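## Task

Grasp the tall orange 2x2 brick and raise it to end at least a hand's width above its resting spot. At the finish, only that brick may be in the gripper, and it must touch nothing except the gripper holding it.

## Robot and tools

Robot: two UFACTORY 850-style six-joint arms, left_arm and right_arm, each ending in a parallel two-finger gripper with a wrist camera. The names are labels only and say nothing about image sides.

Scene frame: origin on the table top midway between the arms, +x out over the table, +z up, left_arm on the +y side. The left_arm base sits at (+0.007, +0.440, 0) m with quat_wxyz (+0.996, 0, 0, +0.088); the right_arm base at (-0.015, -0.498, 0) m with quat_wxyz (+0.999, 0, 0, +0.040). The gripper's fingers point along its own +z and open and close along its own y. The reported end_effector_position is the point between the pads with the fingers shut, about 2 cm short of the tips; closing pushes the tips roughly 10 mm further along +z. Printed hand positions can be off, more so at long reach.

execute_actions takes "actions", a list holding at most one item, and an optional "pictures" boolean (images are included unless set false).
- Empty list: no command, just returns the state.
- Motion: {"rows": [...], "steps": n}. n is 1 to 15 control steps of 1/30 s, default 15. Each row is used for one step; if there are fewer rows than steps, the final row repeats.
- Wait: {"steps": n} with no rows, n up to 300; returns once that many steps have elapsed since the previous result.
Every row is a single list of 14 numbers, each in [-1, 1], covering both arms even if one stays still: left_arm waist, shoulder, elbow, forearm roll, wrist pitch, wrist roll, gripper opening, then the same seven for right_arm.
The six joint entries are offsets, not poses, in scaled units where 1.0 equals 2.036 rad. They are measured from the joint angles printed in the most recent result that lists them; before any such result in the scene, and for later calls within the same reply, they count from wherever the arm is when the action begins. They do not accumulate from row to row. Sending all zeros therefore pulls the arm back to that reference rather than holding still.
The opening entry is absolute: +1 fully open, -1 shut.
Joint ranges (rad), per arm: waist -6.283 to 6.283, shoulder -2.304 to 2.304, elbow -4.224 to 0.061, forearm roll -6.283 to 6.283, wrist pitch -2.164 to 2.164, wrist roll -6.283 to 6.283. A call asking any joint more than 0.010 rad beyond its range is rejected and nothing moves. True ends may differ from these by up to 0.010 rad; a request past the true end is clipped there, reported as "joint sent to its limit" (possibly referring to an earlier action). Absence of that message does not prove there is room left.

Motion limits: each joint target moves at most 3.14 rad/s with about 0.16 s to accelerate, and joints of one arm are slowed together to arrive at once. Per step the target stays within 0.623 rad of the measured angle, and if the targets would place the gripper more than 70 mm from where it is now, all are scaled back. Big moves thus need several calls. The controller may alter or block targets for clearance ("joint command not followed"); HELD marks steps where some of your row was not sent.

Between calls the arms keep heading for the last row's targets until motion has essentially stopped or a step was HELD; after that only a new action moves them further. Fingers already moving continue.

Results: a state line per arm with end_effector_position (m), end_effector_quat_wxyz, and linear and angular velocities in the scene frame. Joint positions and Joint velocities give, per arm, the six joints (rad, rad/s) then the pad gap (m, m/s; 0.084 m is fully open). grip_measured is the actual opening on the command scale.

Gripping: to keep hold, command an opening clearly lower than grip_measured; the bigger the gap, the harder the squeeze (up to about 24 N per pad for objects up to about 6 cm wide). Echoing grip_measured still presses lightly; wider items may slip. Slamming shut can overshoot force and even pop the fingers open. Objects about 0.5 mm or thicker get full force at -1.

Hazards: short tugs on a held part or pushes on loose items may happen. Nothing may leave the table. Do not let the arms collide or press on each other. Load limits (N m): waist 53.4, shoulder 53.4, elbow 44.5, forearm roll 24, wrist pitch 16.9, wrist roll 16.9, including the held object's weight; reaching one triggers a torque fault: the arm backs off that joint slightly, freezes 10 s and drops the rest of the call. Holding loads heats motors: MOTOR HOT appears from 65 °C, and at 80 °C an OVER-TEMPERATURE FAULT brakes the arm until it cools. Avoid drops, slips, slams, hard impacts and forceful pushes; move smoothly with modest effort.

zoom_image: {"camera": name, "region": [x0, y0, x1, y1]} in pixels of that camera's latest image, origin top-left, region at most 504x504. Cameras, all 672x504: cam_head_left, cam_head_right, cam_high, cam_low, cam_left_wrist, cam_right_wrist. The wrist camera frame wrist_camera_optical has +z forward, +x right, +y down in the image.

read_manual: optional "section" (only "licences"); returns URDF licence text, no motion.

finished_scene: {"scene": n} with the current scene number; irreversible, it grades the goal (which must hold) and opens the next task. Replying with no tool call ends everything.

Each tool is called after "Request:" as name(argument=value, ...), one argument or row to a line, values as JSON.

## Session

Request:
execute_actions(
  actions=[],
)

Scene clock: 0.00 s of 3808.00 s.
left_arm: end_effector_position=(+0.0913, +0.5595, +0.1716) grip_measured=+1.00 end_effector_quat_wxyz=(+0.182, -0.205, +0.908, -0.318) end_effector_velocity=(-0.000, +0.000, +0.000) end_effector_angular_velocity=(+0.001, +0.001, +0.002) | right_arm: end_effector_position=(+0.5240, +0.1160, +0.1659) grip_measured=-0.24 end_effector_quat_wxyz=(+0.049, +0.011, +0.998, -0.043) end_effector_velocity=(-0.001, -0.001, -0.001) end_effector_angular_velocity=(-0.002, +0.002, -0.000)
Joint positions: left_arm=[ 1.511 -0.097 -0.233 -0.552 -0.863 -1.378  0.084] | right_arm=[ 0.808 -1.269 -2.341 -0.148 -1.083 -2.16   0.033]
Joint velocities: left_arm=[ 0.001  0.001 -0.     0.    -0.    -0.001 -0.   ] | right_arm=[ 0.    -0.001  0.     0.    -0.002 -0.    -0.   ]
Motor temperatures (°C, as the motors report them): left_arm=[21 20 21 24 27 24] | right_arm=[17 20 24 21 23 23]

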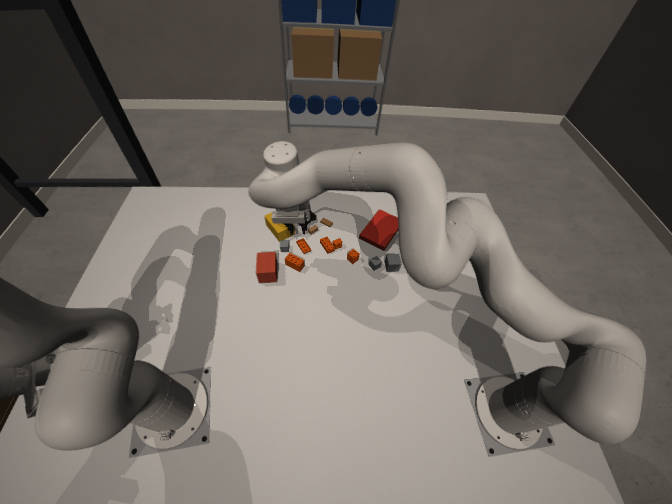

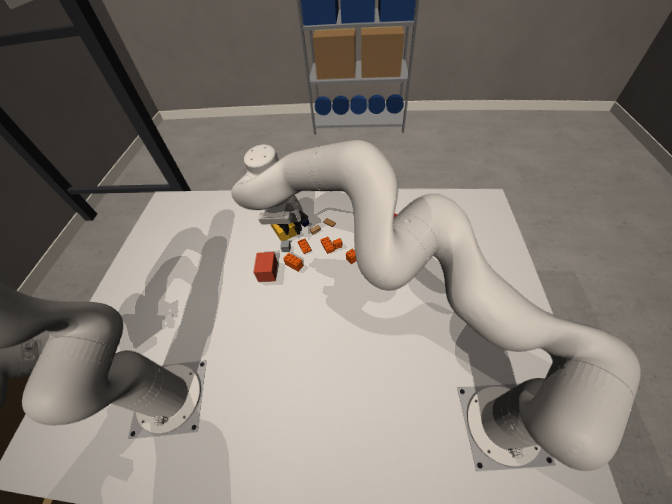

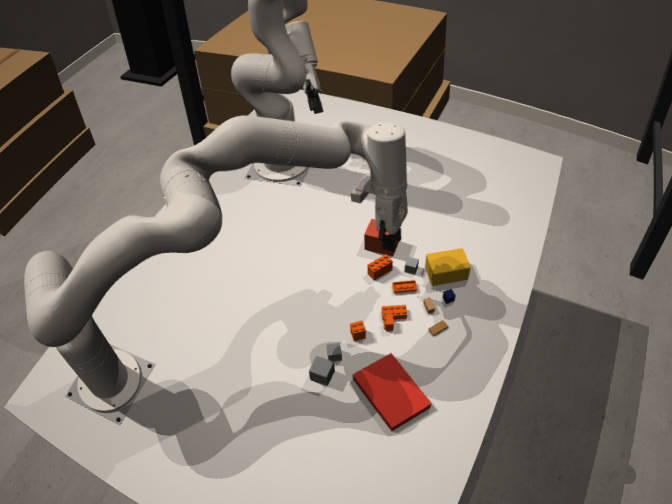

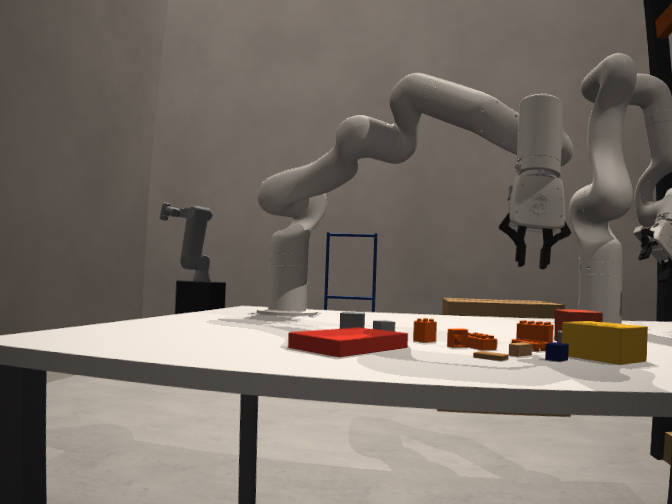

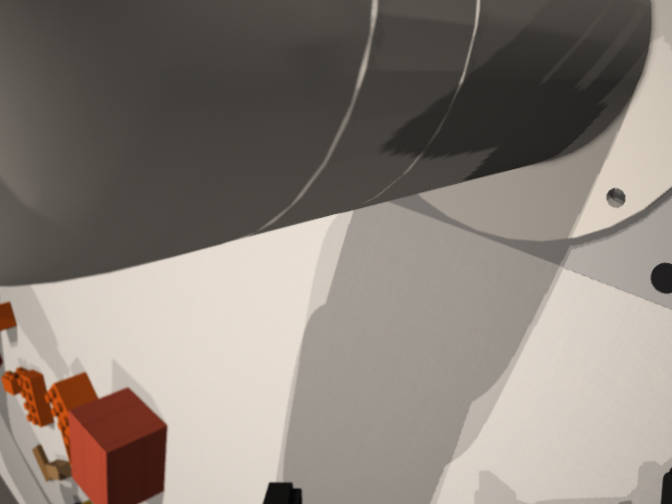

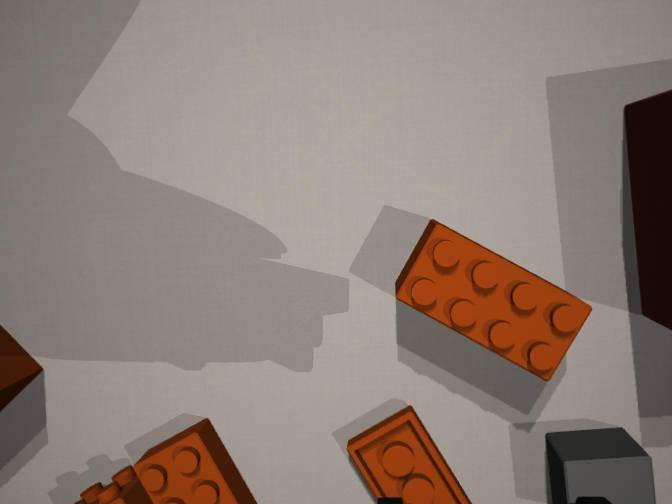

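Request:
zoom_image(
  camera="cam_head_left",
  region=[280, 200, 410, 290],
)

Request:
zoom_image(
  camera="cam_high",
  region=[295, 245, 465, 395],
)

Request:
zoom_image(
  camera="cam_low",
  region=[330, 290, 580, 375],
)

Request:
zoom_image(
  camera="cam_right_wrist",
  region=[0, 300, 160, 460],
)

Region (280, 200, 410, 290) of cam_head_left's 672x504 image, scaled by 3.877, with more detail than that image has; it fills the top 349 rows of this view, and the rest is white.

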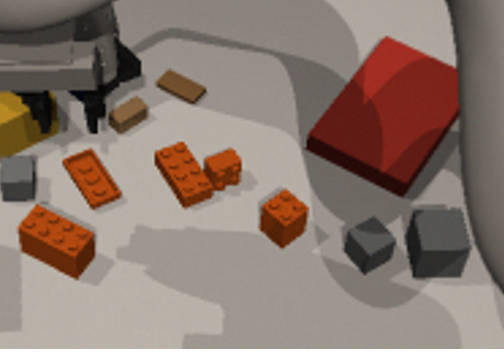

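Region (295, 245, 465, 395) of cam_high's 672x504 image, scaled by 2.965, with more detail than that image has; it fills the top 445 rows of this view, and the rest is white.

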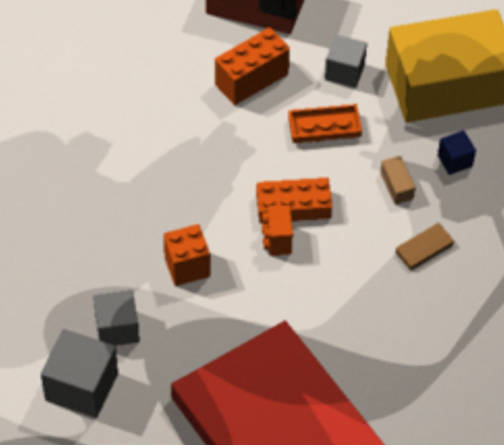

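Region (330, 290, 580, 375) of cam_low's 672x504 image, scaled by 2.016, with more detail than that image has; it fills the top 171 rows of this view, and the rest is white.

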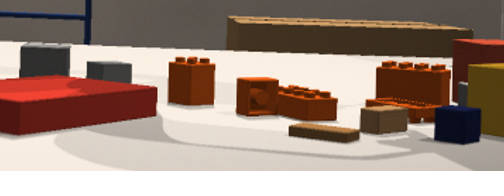

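Region (0, 300, 160, 460) of cam_right_wrist's 672x504 image, scaled by 3.150, with more detail than that image has.

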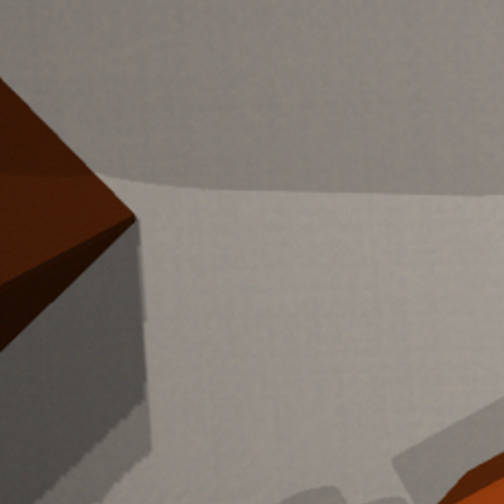

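Request:
execute_actions(
  actions=[
    {"rows": [[0,0,0,0,0,0,1,-0.0031,0.0056,0.0111,0.002,0.0056,0.0071,-0.15],[0,0,0,0,0,0,1,-0.0093,0.0169,0.0333,0.0061,0.0169,0.0214,-0.05],[0,0,0,0,0,0,1,-0.0178,0.0322,0.0635,0.0116,0.0321,0.0407,0.05],[0,0,0,0,0,0,1,-0.0278,0.0504,0.0993,0.0182,0.0502,0.0637,0.15],[0,0,0,0,0,0,1,-0.0378,0.0685,0.135,0.0247,0.0683,0.0866,0.25],[0,0,0,0,0,0,1,-0.0478,0.0866,0.1707,0.0313,0.0864,0.1095,0.3],[0,0,0,0,0,0,1,-0.0578,0.1047,0.2064,0.0378,0.1045,0.1324,0.3],[0,0,0,0,0,0,1,-0.0678,0.1229,0.2422,0.0443,0.1225,0.1553,0.3],[0,0,0,0,0,0,1,-0.0778,0.141,0.2779,0.0509,0.1406,0.1782,0.3],[0,0,0,0,0,0,1,-0.0867,0.1571,0.3097,0.0567,0.1567,0.1986,0.3],[0,0,0,0,0,0,1,-0.0945,0.1712,0.3375,0.0618,0.1708,0.2164,0.3],[0,0,0,0,0,0,1,-0.1012,0.1833,0.3613,0.0662,0.1828,0.2317,0.3],[0,0,0,0,0,0,1,-0.1062,0.1923,0.3791,0.0694,0.1919,0.2431,0.3],[0,0,0,0,0,0,1,-0.1095,0.1984,0.391,0.0716,0.1979,0.2508,0.3],[0,0,0,0,0,0,1,-0.1112,0.2014,0.397,0.0727,0.2009,0.2546,0.3]], "steps": 15},
  ],
  pictures=false,
)

Request:
execute_actions(
  actions=[
    {"steps": 22},
  ],
  pictures=true,
)

Scene clock: 120.50 s of 3808.00 s.
left_arm: end_effector_position=(+0.0913, +0.5595, +0.1716) grip_measured=+1.00 end_effector_quat_wxyz=(+0.182, -0.205, +0.908, -0.318) end_effector_velocity=(-0.000, +0.000, -0.000) end_effector_angular_velocity=(+0.001, +0.001, -0.002) | right_arm: end_effector_position=(+0.5364, -0.0113, +0.1455) grip_measured=+0.29 end_effector_quat_wxyz=(+0.014, +0.280, +0.960, -0.010) end_effector_velocity=(-0.053, -0.373, -0.057) end_effector_angular_velocity=(+0.186, +0.107, -1.474)
Joint positions: left_arm=[ 1.511 -0.097 -0.233 -0.552 -0.863 -1.378  0.084] | right_arm=[ 0.654 -0.989 -1.792 -0.047 -0.805 -1.808  0.056]
Joint velocities: left_arm=[-0.001 -0.    -0.     0.     0.001  0.001  0.   ] | right_arm=[-0.399  0.724  1.433  0.263  0.725  0.917  0.   ]
Motor temperatures (°C, as the motors report them): left_arm=[21 19 21 24 28 24] | right_arm=[17 23 26 21 23 23]
Steps of this call (steps 1 to 90: nothing new was sent; then 117.00 s passed at rest; steps 91 to 105: all 15 steps of this action). Readings (joint positions):
91: left_arm=[1.511 -0.097 -0.233 -0.552 -0.863 -1.378] | right_arm=[0.808 -1.269 -2.341 -0.148 -1.083 -2.160]
92: left_arm=[1.511 -0.097 -0.233 -0.552 -0.863 -1.378] | right_arm=[0.808 -1.267 -2.337 -0.147 -1.081 -2.158]
94: left_arm=[1.511 -0.097 -0.233 -0.552 -0.863 -1.378] | right_arm=[0.800 -1.252 -2.308 -0.142 -1.066 -2.139]
98: left_arm=[1.511 -0.097 -0.233 -0.552 -0.863 -1.378] | right_arm=[0.754 -1.170 -2.148 -0.112 -0.985 -2.036]
105: the state above

Scene clock: 121.23 s of 3808.00 s.
left_arm: end_effector_position=(+0.0913, +0.5595, +0.1716) grip_measured=+1.00 end_effector_quat_wxyz=(+0.182, -0.205, +0.908, -0.318) end_effector_velocity=(+0.000, +0.000, +0.000) end_effector_angular_velocity=(-0.000, +0.001, +0.000) | right_arm: end_effector_position=(+0.5195, -0.0806, +0.1353) grip_measured=+0.29 end_effector_quat_wxyz=(-0.000, +0.406, +0.914, +0.000) end_effector_velocity=(+0.000, -0.001, -0.000) end_effector_angular_velocity=(+0.000, +0.000, +0.001)
Joint positions: left_arm=[ 1.511 -0.097 -0.233 -0.552 -0.863 -1.378  0.084] | right_arm=[ 0.582 -0.859 -1.533  0.    -0.674 -1.642  0.056]
Joint velocities: left_arm=[-0.     0.    -0.     0.    -0.    -0.001  0.   ] | right_arm=[-0.001  0.001  0.002  0.     0.001 -0.002 -0.   ]
Motor temperatures (°C, as the motors report them): left_arm=[21 19 21 24 28 24] | right_arm=[17 23 26 21 23 23]
Steps of this call (steps 1 to 22: the robot went on to your last target). Readings (joint positions):
1: left_arm=[1.511 -0.097 -0.233 -0.552 -0.863 -1.378] | right_arm=[0.640 -0.965 -1.744 -0.038 -0.781 -1.778]
2: left_arm=[1.511 -0.097 -0.233 -0.552 -0.863 -1.378] | right_arm=[0.627 -0.942 -1.697 -0.030 -0.758 -1.748]
4: left_arm=[1.511 -0.097 -0.233 -0.552 -0.863 -1.378] | right_arm=[0.604 -0.899 -1.614 -0.014 -0.716 -1.694]
8: left_arm=[1.511 -0.097 -0.233 -0.552 -0.863 -1.378] | right_arm=[0.585 -0.864 -1.544 -0.002 -0.680 -1.649]
22: the state above

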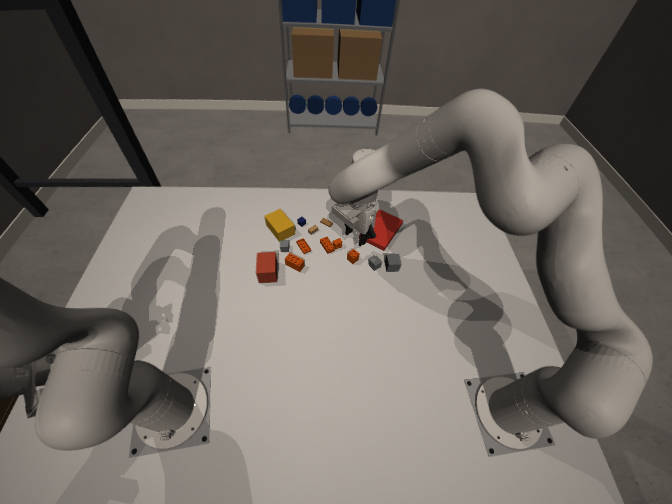

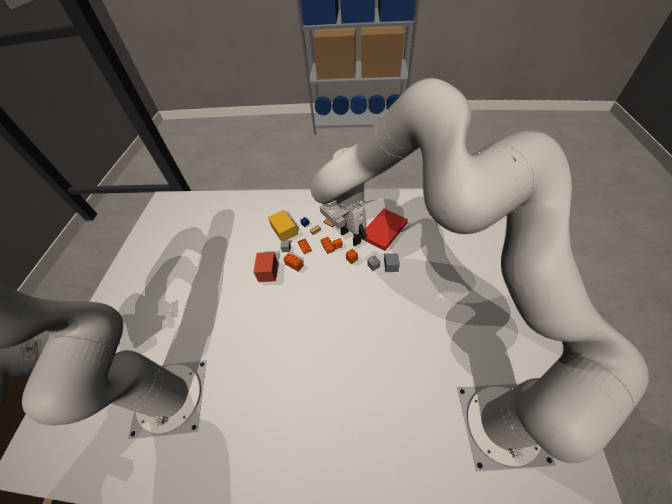

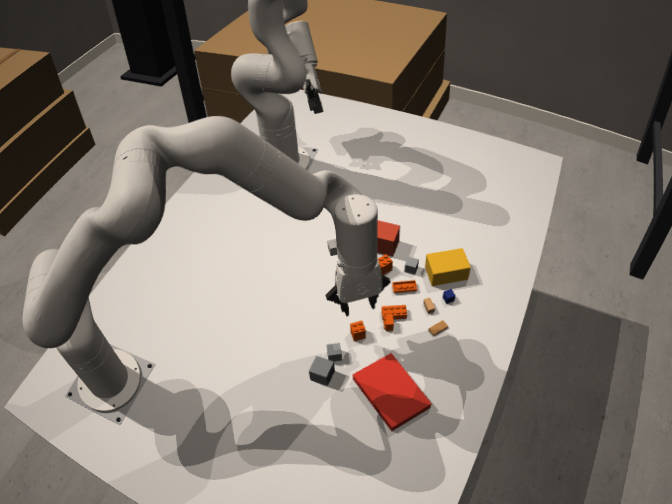

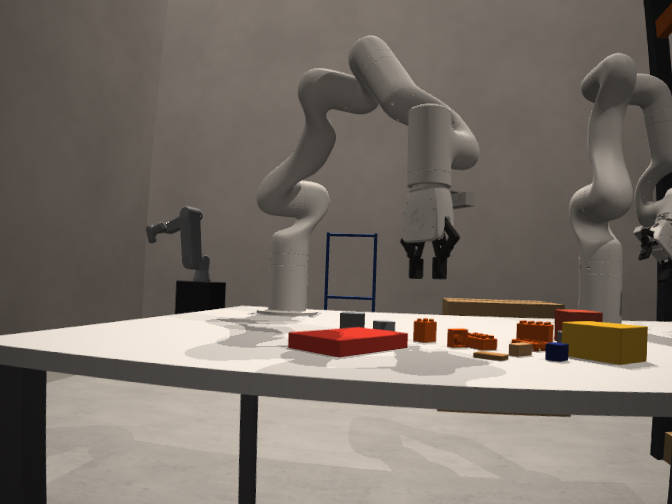

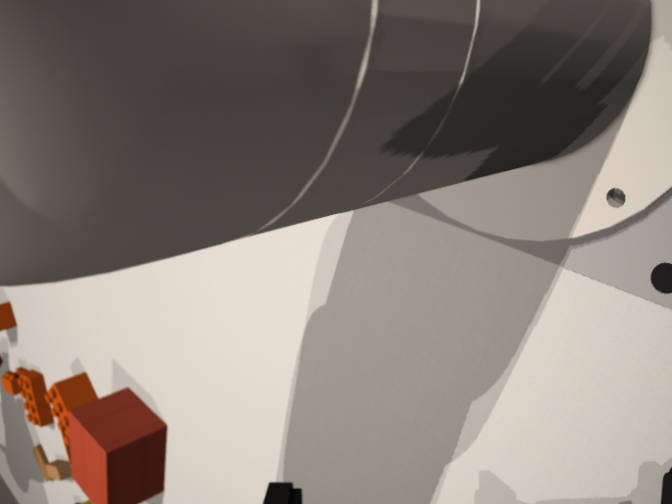

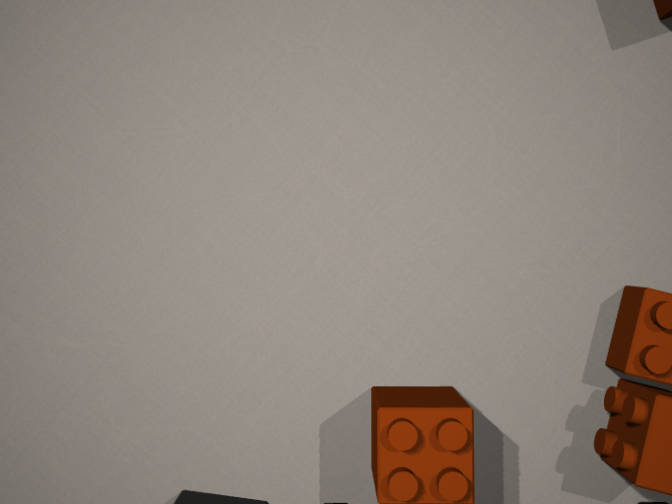

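Request:
zoom_image(
  camera="cam_right_wrist",
  region=[300, 370, 560, 504],
)

Request:
zoom_image(
  camera="cam_low",
  region=[370, 220, 500, 360],
)

Request:
zoom_image(
  camera="cam_right_wrist",
  region=[300, 470, 672, 504],
)

Region (300, 370, 560, 504) of cam_right_wrist's 672x504 image, scaled by 1.938, with more detail than that image has; it fills the top 260 rows of this view, and the rest is white.

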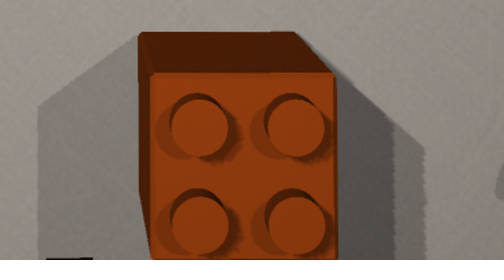

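Region (370, 220, 500, 360) of cam_low's 672x504 image, scaled by 3.600, with more detail than that image has; it fills the left 468 columns of this view, and the rest is white.

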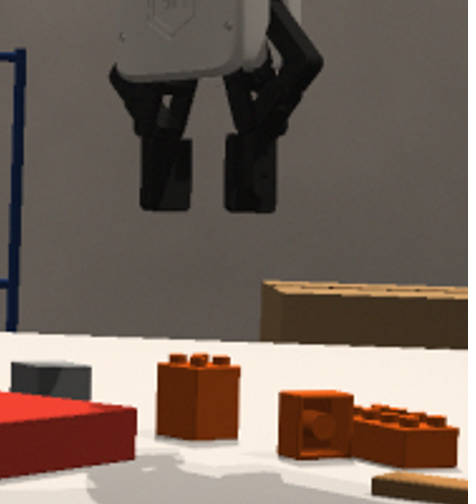

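Region (300, 470, 672, 504) of cam_right_wrist's 672x504 image, scaled by 1.355, with more detail than that image has; it fills the top 46 rows of this view, and the rest is white.

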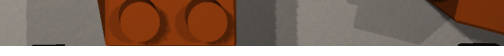

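Request:
execute_actions(
  actions=[
    {"rows": [[0,0,0,0,0,0,1,0,-0.0016,-0.0001,0,0.0015,0,0.3],[0,0,0,0,0,0,1,0.0001,-0.0061,-0.0005,0,0.0056,0.0001,0.3],[0,0,0,0,0,0,1,0.0002,-0.013,-0.0011,0,0.0119,0.0002,0.3],[0,0,0,0,0,0,1,0.0003,-0.0215,-0.0018,0,0.0197,0.0003,0.3],[0,0,0,0,0,0,1,0.0004,-0.0312,-0.0026,0,0.0286,0.0004,0.3],[0,0,0,0,0,0,1,0.0005,-0.0414,-0.0035,0,0.038,0.0005,0.3],[0,0,0,0,0,0,1,0.0006,-0.0517,-0.0043,0,0.0474,0.0006,0.3],[0,0,0,0,0,0,1,0.0007,-0.0614,-0.0051,0,0.0562,0.0007,0.3],[0,0,0,0,0,0,1,0.0008,-0.0699,-0.0059,0,0.0641,0.0008,0.3],[0,0,0,0,0,0,1,0.0009,-0.0767,-0.0064,0,0.0703,0.0009,0.3],[0,0,0,0,0,0,1,0.0009,-0.0812,-0.0068,0,0.0744,0.0009,0.3],[0,0,0,0,0,0,1,0.0009,-0.0829,-0.0069,0,0.0759,0.0009,0.3],[0,0,0,0,0,0,1,0.0009,-0.0829,-0.0069,0,0.0759,0.0009,0.3],[0,0,0,0,0,0,1,0.0009,-0.0829,-0.0069,0,0.0759,0.0009,0.2],[0,0,0,0,0,0,1,0.0009,-0.0829,-0.0069,0,0.0759,0.0009,0.1]], "steps": 15},
  ],
  pictures=false,
)

Request:
execute_actions(
  actions=[
    {"steps": 6},
  ],
  pictures=false,
)

Request:
execute_actions(
  actions=[
    {"rows": [[0,0,0,0,0,0,1,0,0,0,0,0,0,0.0],[0,0,0,0,0,0,1,0,0,0,0,0,0,-0.1],[0,0,0,0,0,0,1,0,0,0,0,0,0,-0.18],[0,0,0,0,0,0,1,0,0,0,0,0,0,-0.25],[0,0,0,0,0,0,1,0,0,0,0,0,0,-0.32],[0,0,0,0,0,0,1,0,0,0,0,0,0,-0.4],[0,0,0,0,0,0,1,0,0,0,0,0,0,-0.5],[0,0,0,0,0,0,1,0,0,0,0,0,0,-0.62],[0,0,0,0,0,0,1,0,0,0,0,0,0,-0.75],[0,0,0,0,0,0,1,0,0,0,0,0,0,-0.88],[0,0,0,0,0,0,1,0,0,0,0,0,0,-1]], "steps": 14},
  ],
  pictures=true,
)

Request:
execute_actions(
  actions=[
    {"rows": [[0,0,0,0,0,0,1,0,0.0014,0.0003,0,-0.0012,0,-1],[0,0,0,0,0,0,1,0,0.0055,0.001,0,-0.0045,0,-1],[0,0,0,0,0,0,1,0,0.0117,0.0021,0,-0.0096,0,-1],[0,0,0,0,0,0,1,0,0.0197,0.0036,0,-0.0161,0,-1],[0,0,0,0,0,0,1,0,0.0292,0.0053,0,-0.0238,0,-1],[0,0,0,0,0,0,1,0,0.0396,0.0073,0,-0.0323,0,-1],[0,0,0,0,0,0,1,0,0.0506,0.0093,0,-0.0414,0,-1],[0,0,0,0,0,0,1,0,0.0619,0.0113,0,-0.0505,0,-1],[0,0,0,0,0,0,1,0,0.0729,0.0133,0,-0.0596,0,-1],[0,0,0,0,0,0,1,0,0.0833,0.0153,0,-0.0681,0,-1],[0,0,0,0,0,0,1,0,0.0928,0.017,0,-0.0758,0,-1],[0,0,0,0,0,0,1,0,0.1008,0.0185,0,-0.0823,0,-1],[0,0,0,0,0,0,1,0,0.107,0.0196,0,-0.0874,0,-1],[0,0,0,0,0,0,1,0,0.1111,0.0203,0,-0.0907,0,-1],[0,0,0,0,0,0,1,0,0.1125,0.0206,0,-0.0919,0,-1]], "steps": 15},
  ],
  pictures=false,
)

Request:
execute_actions(
  actions=[
    {"steps": 15},
  ],
  pictures=true,
)

Scene clock: 241.73 s of 3808.00 s.
left_arm: end_effector_position=(+0.0913, +0.5595, +0.1716) grip_measured=+1.00 end_effector_quat_wxyz=(+0.182, -0.205, +0.908, -0.318) end_effector_velocity=(-0.000, +0.000, +0.000) end_effector_angular_velocity=(+0.001, -0.000, -0.000) | right_arm: end_effector_position=(+0.5157, -0.0821, +0.0312) grip_measured=+0.21 end_effector_quat_wxyz=(-0.001, +0.406, +0.914, -0.002) end_effector_velocity=(-0.003, -0.001, -0.095) end_effector_angular_velocity=(+0.011, -0.014, -0.001)
Joint positions: left_arm=[ 1.511 -0.097 -0.233 -0.552 -0.863 -1.378  0.084] | right_arm=[ 0.584 -1.018 -1.545  0.    -0.53  -1.64   0.053]
Joint velocities: left_arm=[ 0.     0.    -0.    -0.    -0.     0.001 -0.   ] | right_arm=[ 0.001 -0.151 -0.021  0.     0.148  0.002 -0.091]
Motor temperatures (°C, as the motors report them): left_arm=[21 19 21 24 28 24] | right_arm=[17 22 26 21 23 23]
Steps of this call (steps 1 to 15: the robot went on to your last target; steps 16 to 90: nothing new was sent; then 117.00 s passed at rest; steps 91 to 105: all 15 steps of this action). Readings (joint positions):
91: left_arm=[1.511 -0.097 -0.233 -0.552 -0.863 -1.378] | right_arm=[0.582 -0.859 -1.533 0.000 -0.674 -1.642]
92: left_arm=[1.511 -0.097 -0.233 -0.552 -0.863 -1.378] | right_arm=[0.582 -0.859 -1.533 0.000 -0.674 -1.642]
94: left_arm=[1.511 -0.097 -0.233 -0.552 -0.863 -1.378] | right_arm=[0.582 -0.866 -1.535 0.000 -0.667 -1.642]
98: left_arm=[1.511 -0.097 -0.233 -0.552 -0.863 -1.378] | right_arm=[0.583 -0.914 -1.539 0.000 -0.623 -1.641]
105: the state above

Scene clock: 241.93 s of 3808.00 s.
left_arm: end_effector_position=(+0.0913, +0.5595, +0.1716) grip_measured=+1.00 end_effector_quat_wxyz=(+0.182, -0.205, +0.908, -0.318) end_effector_velocity=(-0.000, +0.001, +0.000) end_effector_angular_velocity=(+0.002, +0.000, +0.000) | right_arm: end_effector_position=(+0.5169, -0.0811, +0.0270) grip_measured=+0.09 end_effector_quat_wxyz=(+0.000, +0.407, +0.914, +0.001) end_effector_velocity=(-0.001, -0.000, -0.005) end_effector_angular_velocity=(-0.001, +0.001, -0.000)
Joint positions: left_arm=[ 1.511 -0.097 -0.233 -0.552 -0.863 -1.378  0.084] | right_arm=[ 0.584 -1.026 -1.548  0.    -0.52  -1.64   0.048]
Joint velocities: left_arm=[ 0.001  0.001 -0.     0.     0.001  0.001 -0.   ] | right_arm=[ 0.    -0.007 -0.     0.     0.006  0.    -0.002]
Motor temperatures (°C, as the motors report them): left_arm=[21 19 21 24 28 24] | right_arm=[17 22 26 21 23 23]
Steps of this call (steps 1 to 6: the robot went on to your last target). Readings (joint positions):
1: left_arm=[1.511 -0.097 -0.233 -0.552 -0.863 -1.378] | right_arm=[0.584 -1.022 -1.545 0.000 -0.526 -1.640]
2: left_arm=[1.511 -0.097 -0.233 -0.552 -0.863 -1.378] | right_arm=[0.584 -1.024 -1.546 0.000 -0.524 -1.640]
4: left_arm=[1.511 -0.097 -0.233 -0.552 -0.863 -1.378] | right_arm=[0.584 -1.025 -1.548 0.000 -0.521 -1.640]
6: the state above

Scene clock: 242.40 s of 3808.00 s.
left_arm: end_effector_position=(+0.0913, +0.5595, +0.1716) grip_measured=+1.00 end_effector_quat_wxyz=(+0.182, -0.205, +0.908, -0.318) end_effector_velocity=(-0.000, +0.000, -0.000) end_effector_angular_velocity=(-0.000, +0.001, +0.002) | right_arm: end_effector_position=(+0.5171, -0.0810, +0.0272) grip_measured=-0.29 end_effector_quat_wxyz=(+0.000, +0.407, +0.914, +0.001) end_effector_velocity=(+0.000, +0.000, -0.000) end_effector_angular_velocity=(+0.001, -0.001, +0.001)
Joint positions: left_arm=[ 1.511 -0.097 -0.233 -0.552 -0.863 -1.378  0.084] | right_arm=[ 0.584 -1.026 -1.548  0.    -0.52  -1.64   0.032]
Joint velocities: left_arm=[ 0.002 -0.    -0.     0.     0.    -0.001 -0.   ] | right_arm=[-0.    -0.    -0.    -0.     0.001 -0.001  0.   ]
Motor temperatures (°C, as the motors report them): left_arm=[21 19 21 24 28 24] | right_arm=[17 22 26 21 23 23]
Steps of this call (steps 1 to 14: all 14 steps of this action). Readings (joint positions):
1: left_arm=[1.511 -0.097 -0.233 -0.552 -0.863 -1.378] | right_arm=[0.584 -1.026 -1.548 0.000 -0.520 -1.640]
2: left_arm=[1.511 -0.097 -0.233 -0.552 -0.863 -1.378] | right_arm=[0.584 -1.026 -1.548 0.000 -0.520 -1.640]
4: left_arm=[1.511 -0.097 -0.233 -0.552 -0.863 -1.378] | right_arm=[0.584 -1.026 -1.548 0.000 -0.520 -1.640]
8: left_arm=[1.511 -0.097 -0.233 -0.552 -0.863 -1.378] | right_arm=[0.584 -1.026 -1.548 0.000 -0.520 -1.640]
14: the state above

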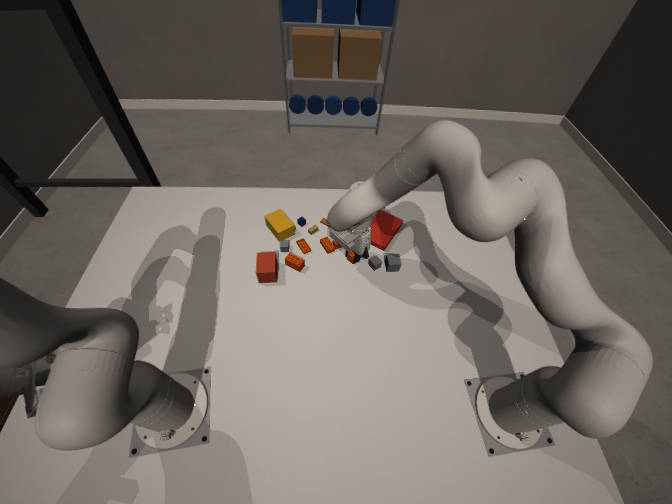

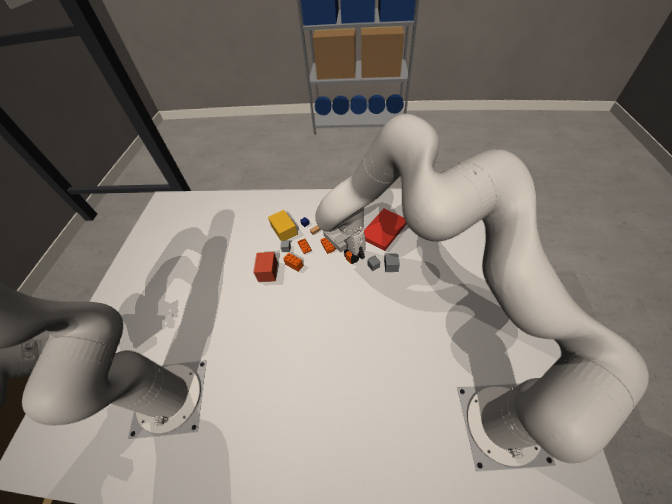

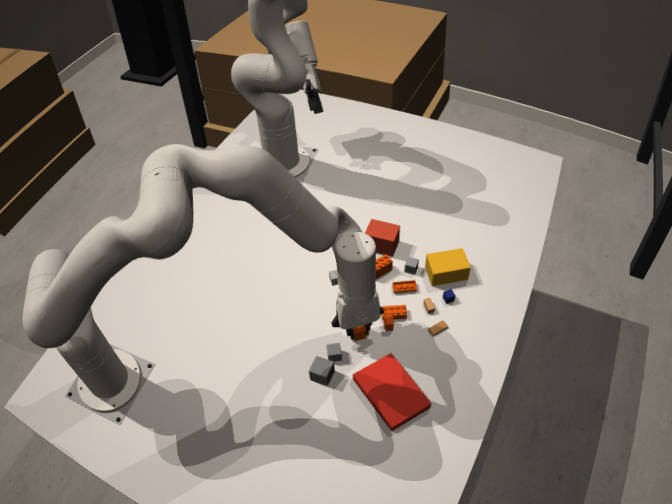

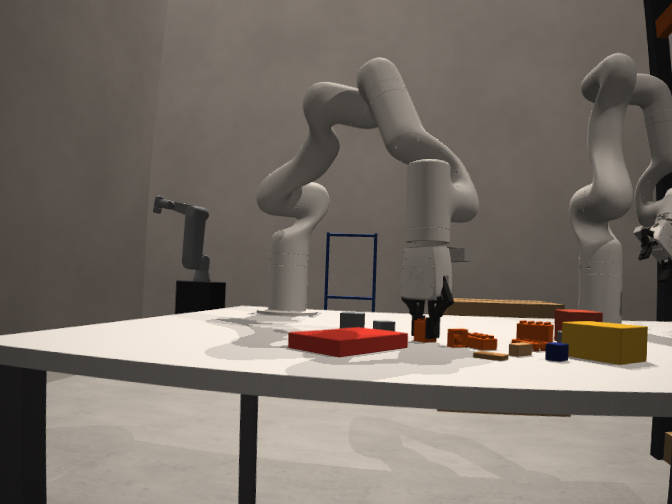

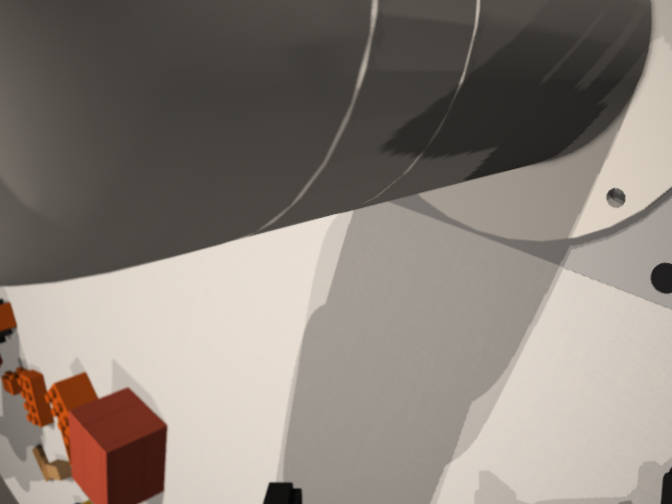

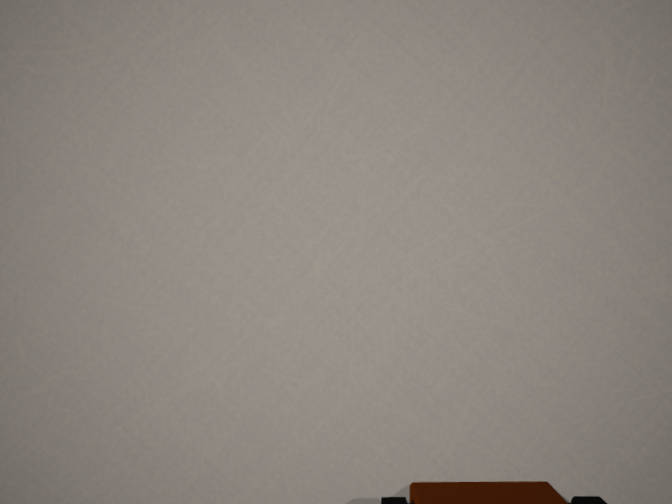

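Scene clock: 242.90 s of 3808.00 s.
left_arm: end_effector_position=(+0.0913, +0.5595, +0.1716) grip_measured=+1.00 end_effector_quat_wxyz=(+0.182, -0.205, +0.908, -0.318) end_effector_velocity=(-0.000, +0.000, +0.000) end_effector_angular_velocity=(-0.000, +0.001, +0.004) | right_arm: end_effector_position=(+0.5157, -0.0820, +0.1432) grip_measured=-0.29 end_effector_quat_wxyz=(+0.001, +0.406, +0.914, +0.002) end_effector_velocity=(-0.021, -0.016, +0.291) end_effector_angular_velocity=(+0.010, -0.012, +0.000)
Joint positions: left_arm=[ 1.511 -0.097 -0.233 -0.552 -0.863 -1.378  0.084] | right_arm=[ 0.584 -0.837 -1.515  0.    -0.674 -1.64   0.032]
Joint velocities: left_arm=[ 0.001  0.001 -0.    -0.    -0.001 -0.003 -0.   ] | right_arm=[ 0.     0.478  0.081 -0.    -0.381 -0.    -0.   ]
Motor temperatures (°C, as the motors report them): left_arm=[21 19 21 24 28 24] | right_arm=[17 22 26 21 23 23]
Steps of this call (steps 1 to 15: all 15 steps of this action). Readings (joint positions):
1: left_arm=[1.511 -0.097 -0.233 -0.552 -0.863 -1.378] | right_arm=[0.584 -1.026 -1.548 0.000 -0.520 -1.640]
2: left_arm=[1.511 -0.097 -0.233 -0.552 -0.863 -1.378] | right_arm=[0.584 -1.025 -1.548 0.000 -0.521 -1.640]
4: left_arm=[1.511 -0.097 -0.233 -0.552 -0.863 -1.378] | right_arm=[0.584 -1.020 -1.546 0.000 -0.527 -1.640]
8: left_arm=[1.511 -0.097 -0.233 -0.552 -0.863 -1.378] | right_arm=[0.584 -0.973 -1.538 0.000 -0.564 -1.640]
15: the state above

Scene clock: 243.40 s of 3808.00 s.
left_arm: end_effector_position=(+0.0913, +0.5595, +0.1716) grip_measured=+1.00 end_effector_quat_wxyz=(+0.182, -0.205, +0.908, -0.318) end_effector_velocity=(+0.000, +0.000, -0.000) end_effector_angular_velocity=(+0.001, -0.001, -0.001) | right_arm: end_effector_position=(+0.5124, -0.0846, +0.1662) grip_measured=-0.29 end_effector_quat_wxyz=(+0.000, +0.406, +0.914, +0.001) end_effector_velocity=(+0.001, +0.000, +0.002) end_effector_angular_velocity=(+0.002, -0.002, +0.000)
Joint positions: left_arm=[ 1.511 -0.097 -0.233 -0.552 -0.863 -1.378  0.084] | right_arm=[ 0.584 -0.797 -1.506  0.    -0.707 -1.64   0.032]
Joint velocities: left_arm=[-0.    -0.001 -0.001 -0.     0.     0.002  0.   ] | right_arm=[ 0.     0.002 -0.001  0.    -0.001 -0.001 -0.   ]
Motor temperatures (°C, as the motors report them): left_arm=[21 19 21 24 28 24] | right_arm=[17 22 26 21 23 23]
Steps of this call (steps 1 to 15: the robot went on to your last target). Readings (joint positions):
1: left_arm=[1.511 -0.097 -0.233 -0.552 -0.863 -1.378] | right_arm=[0.584 -0.822 -1.512 0.000 -0.685 -1.640]
2: left_arm=[1.511 -0.097 -0.233 -0.552 -0.863 -1.378] | right_arm=[0.584 -0.812 -1.511 0.000 -0.693 -1.640]
4: left_arm=[1.511 -0.097 -0.233 -0.552 -0.863 -1.378] | right_arm=[0.584 -0.803 -1.508 0.000 -0.702 -1.640]
8: left_arm=[1.511 -0.097 -0.233 -0.552 -0.863 -1.378] | right_arm=[0.584 -0.799 -1.506 0.000 -0.707 -1.640]
15: the state above

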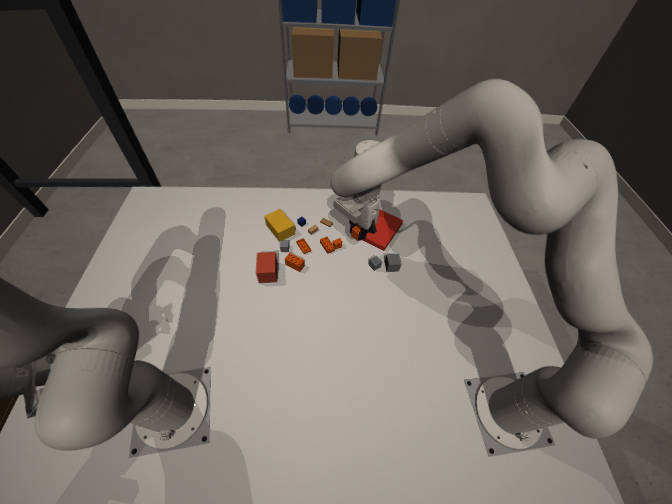

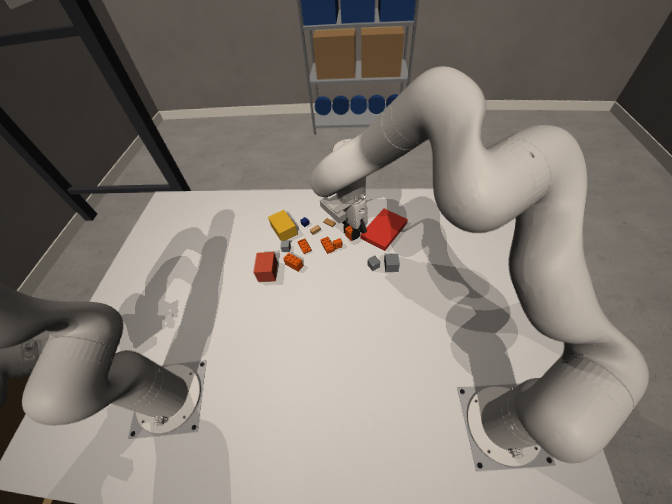

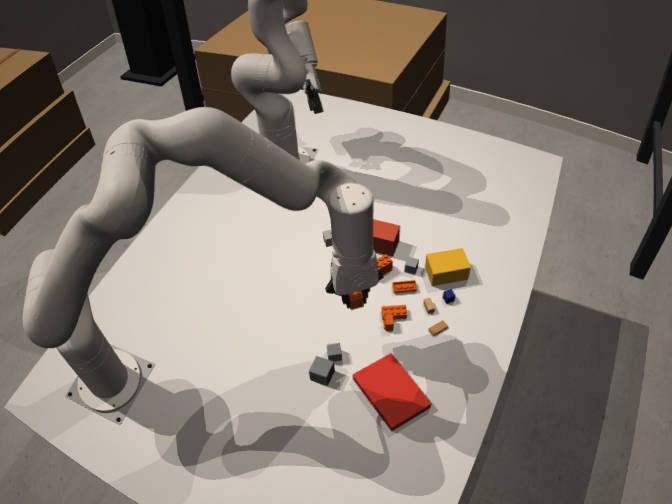

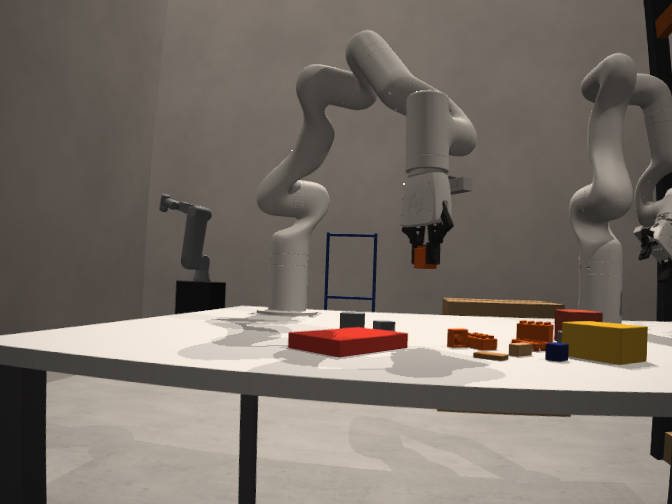

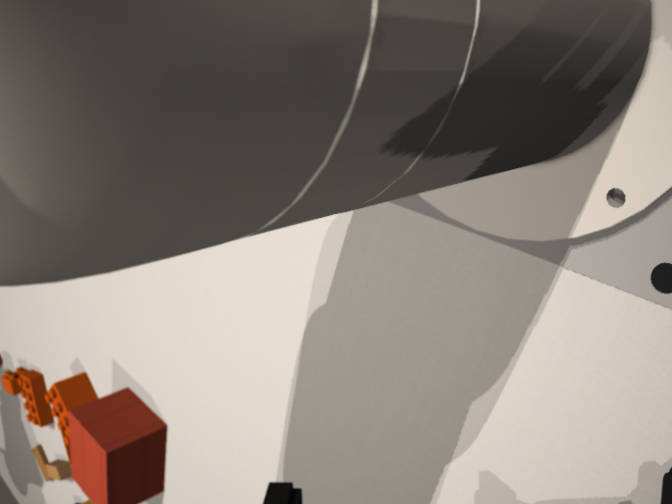

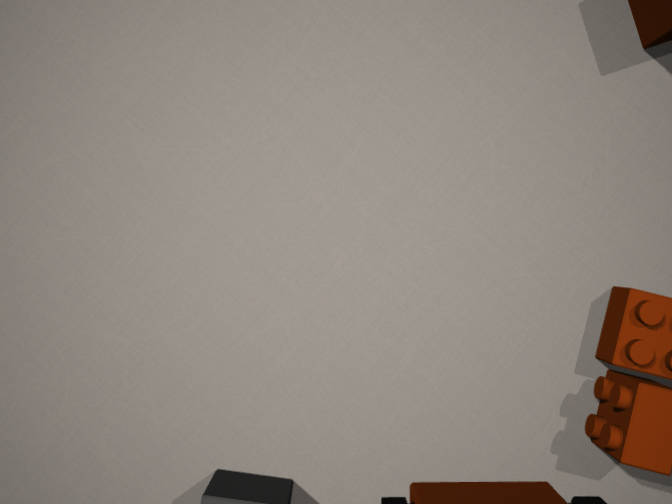

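The tall orange 2x2 is held about 14 cm up, clear of everything.

Request:
finished_scene(
  scene=2,
)

The scene is finished: the task was done.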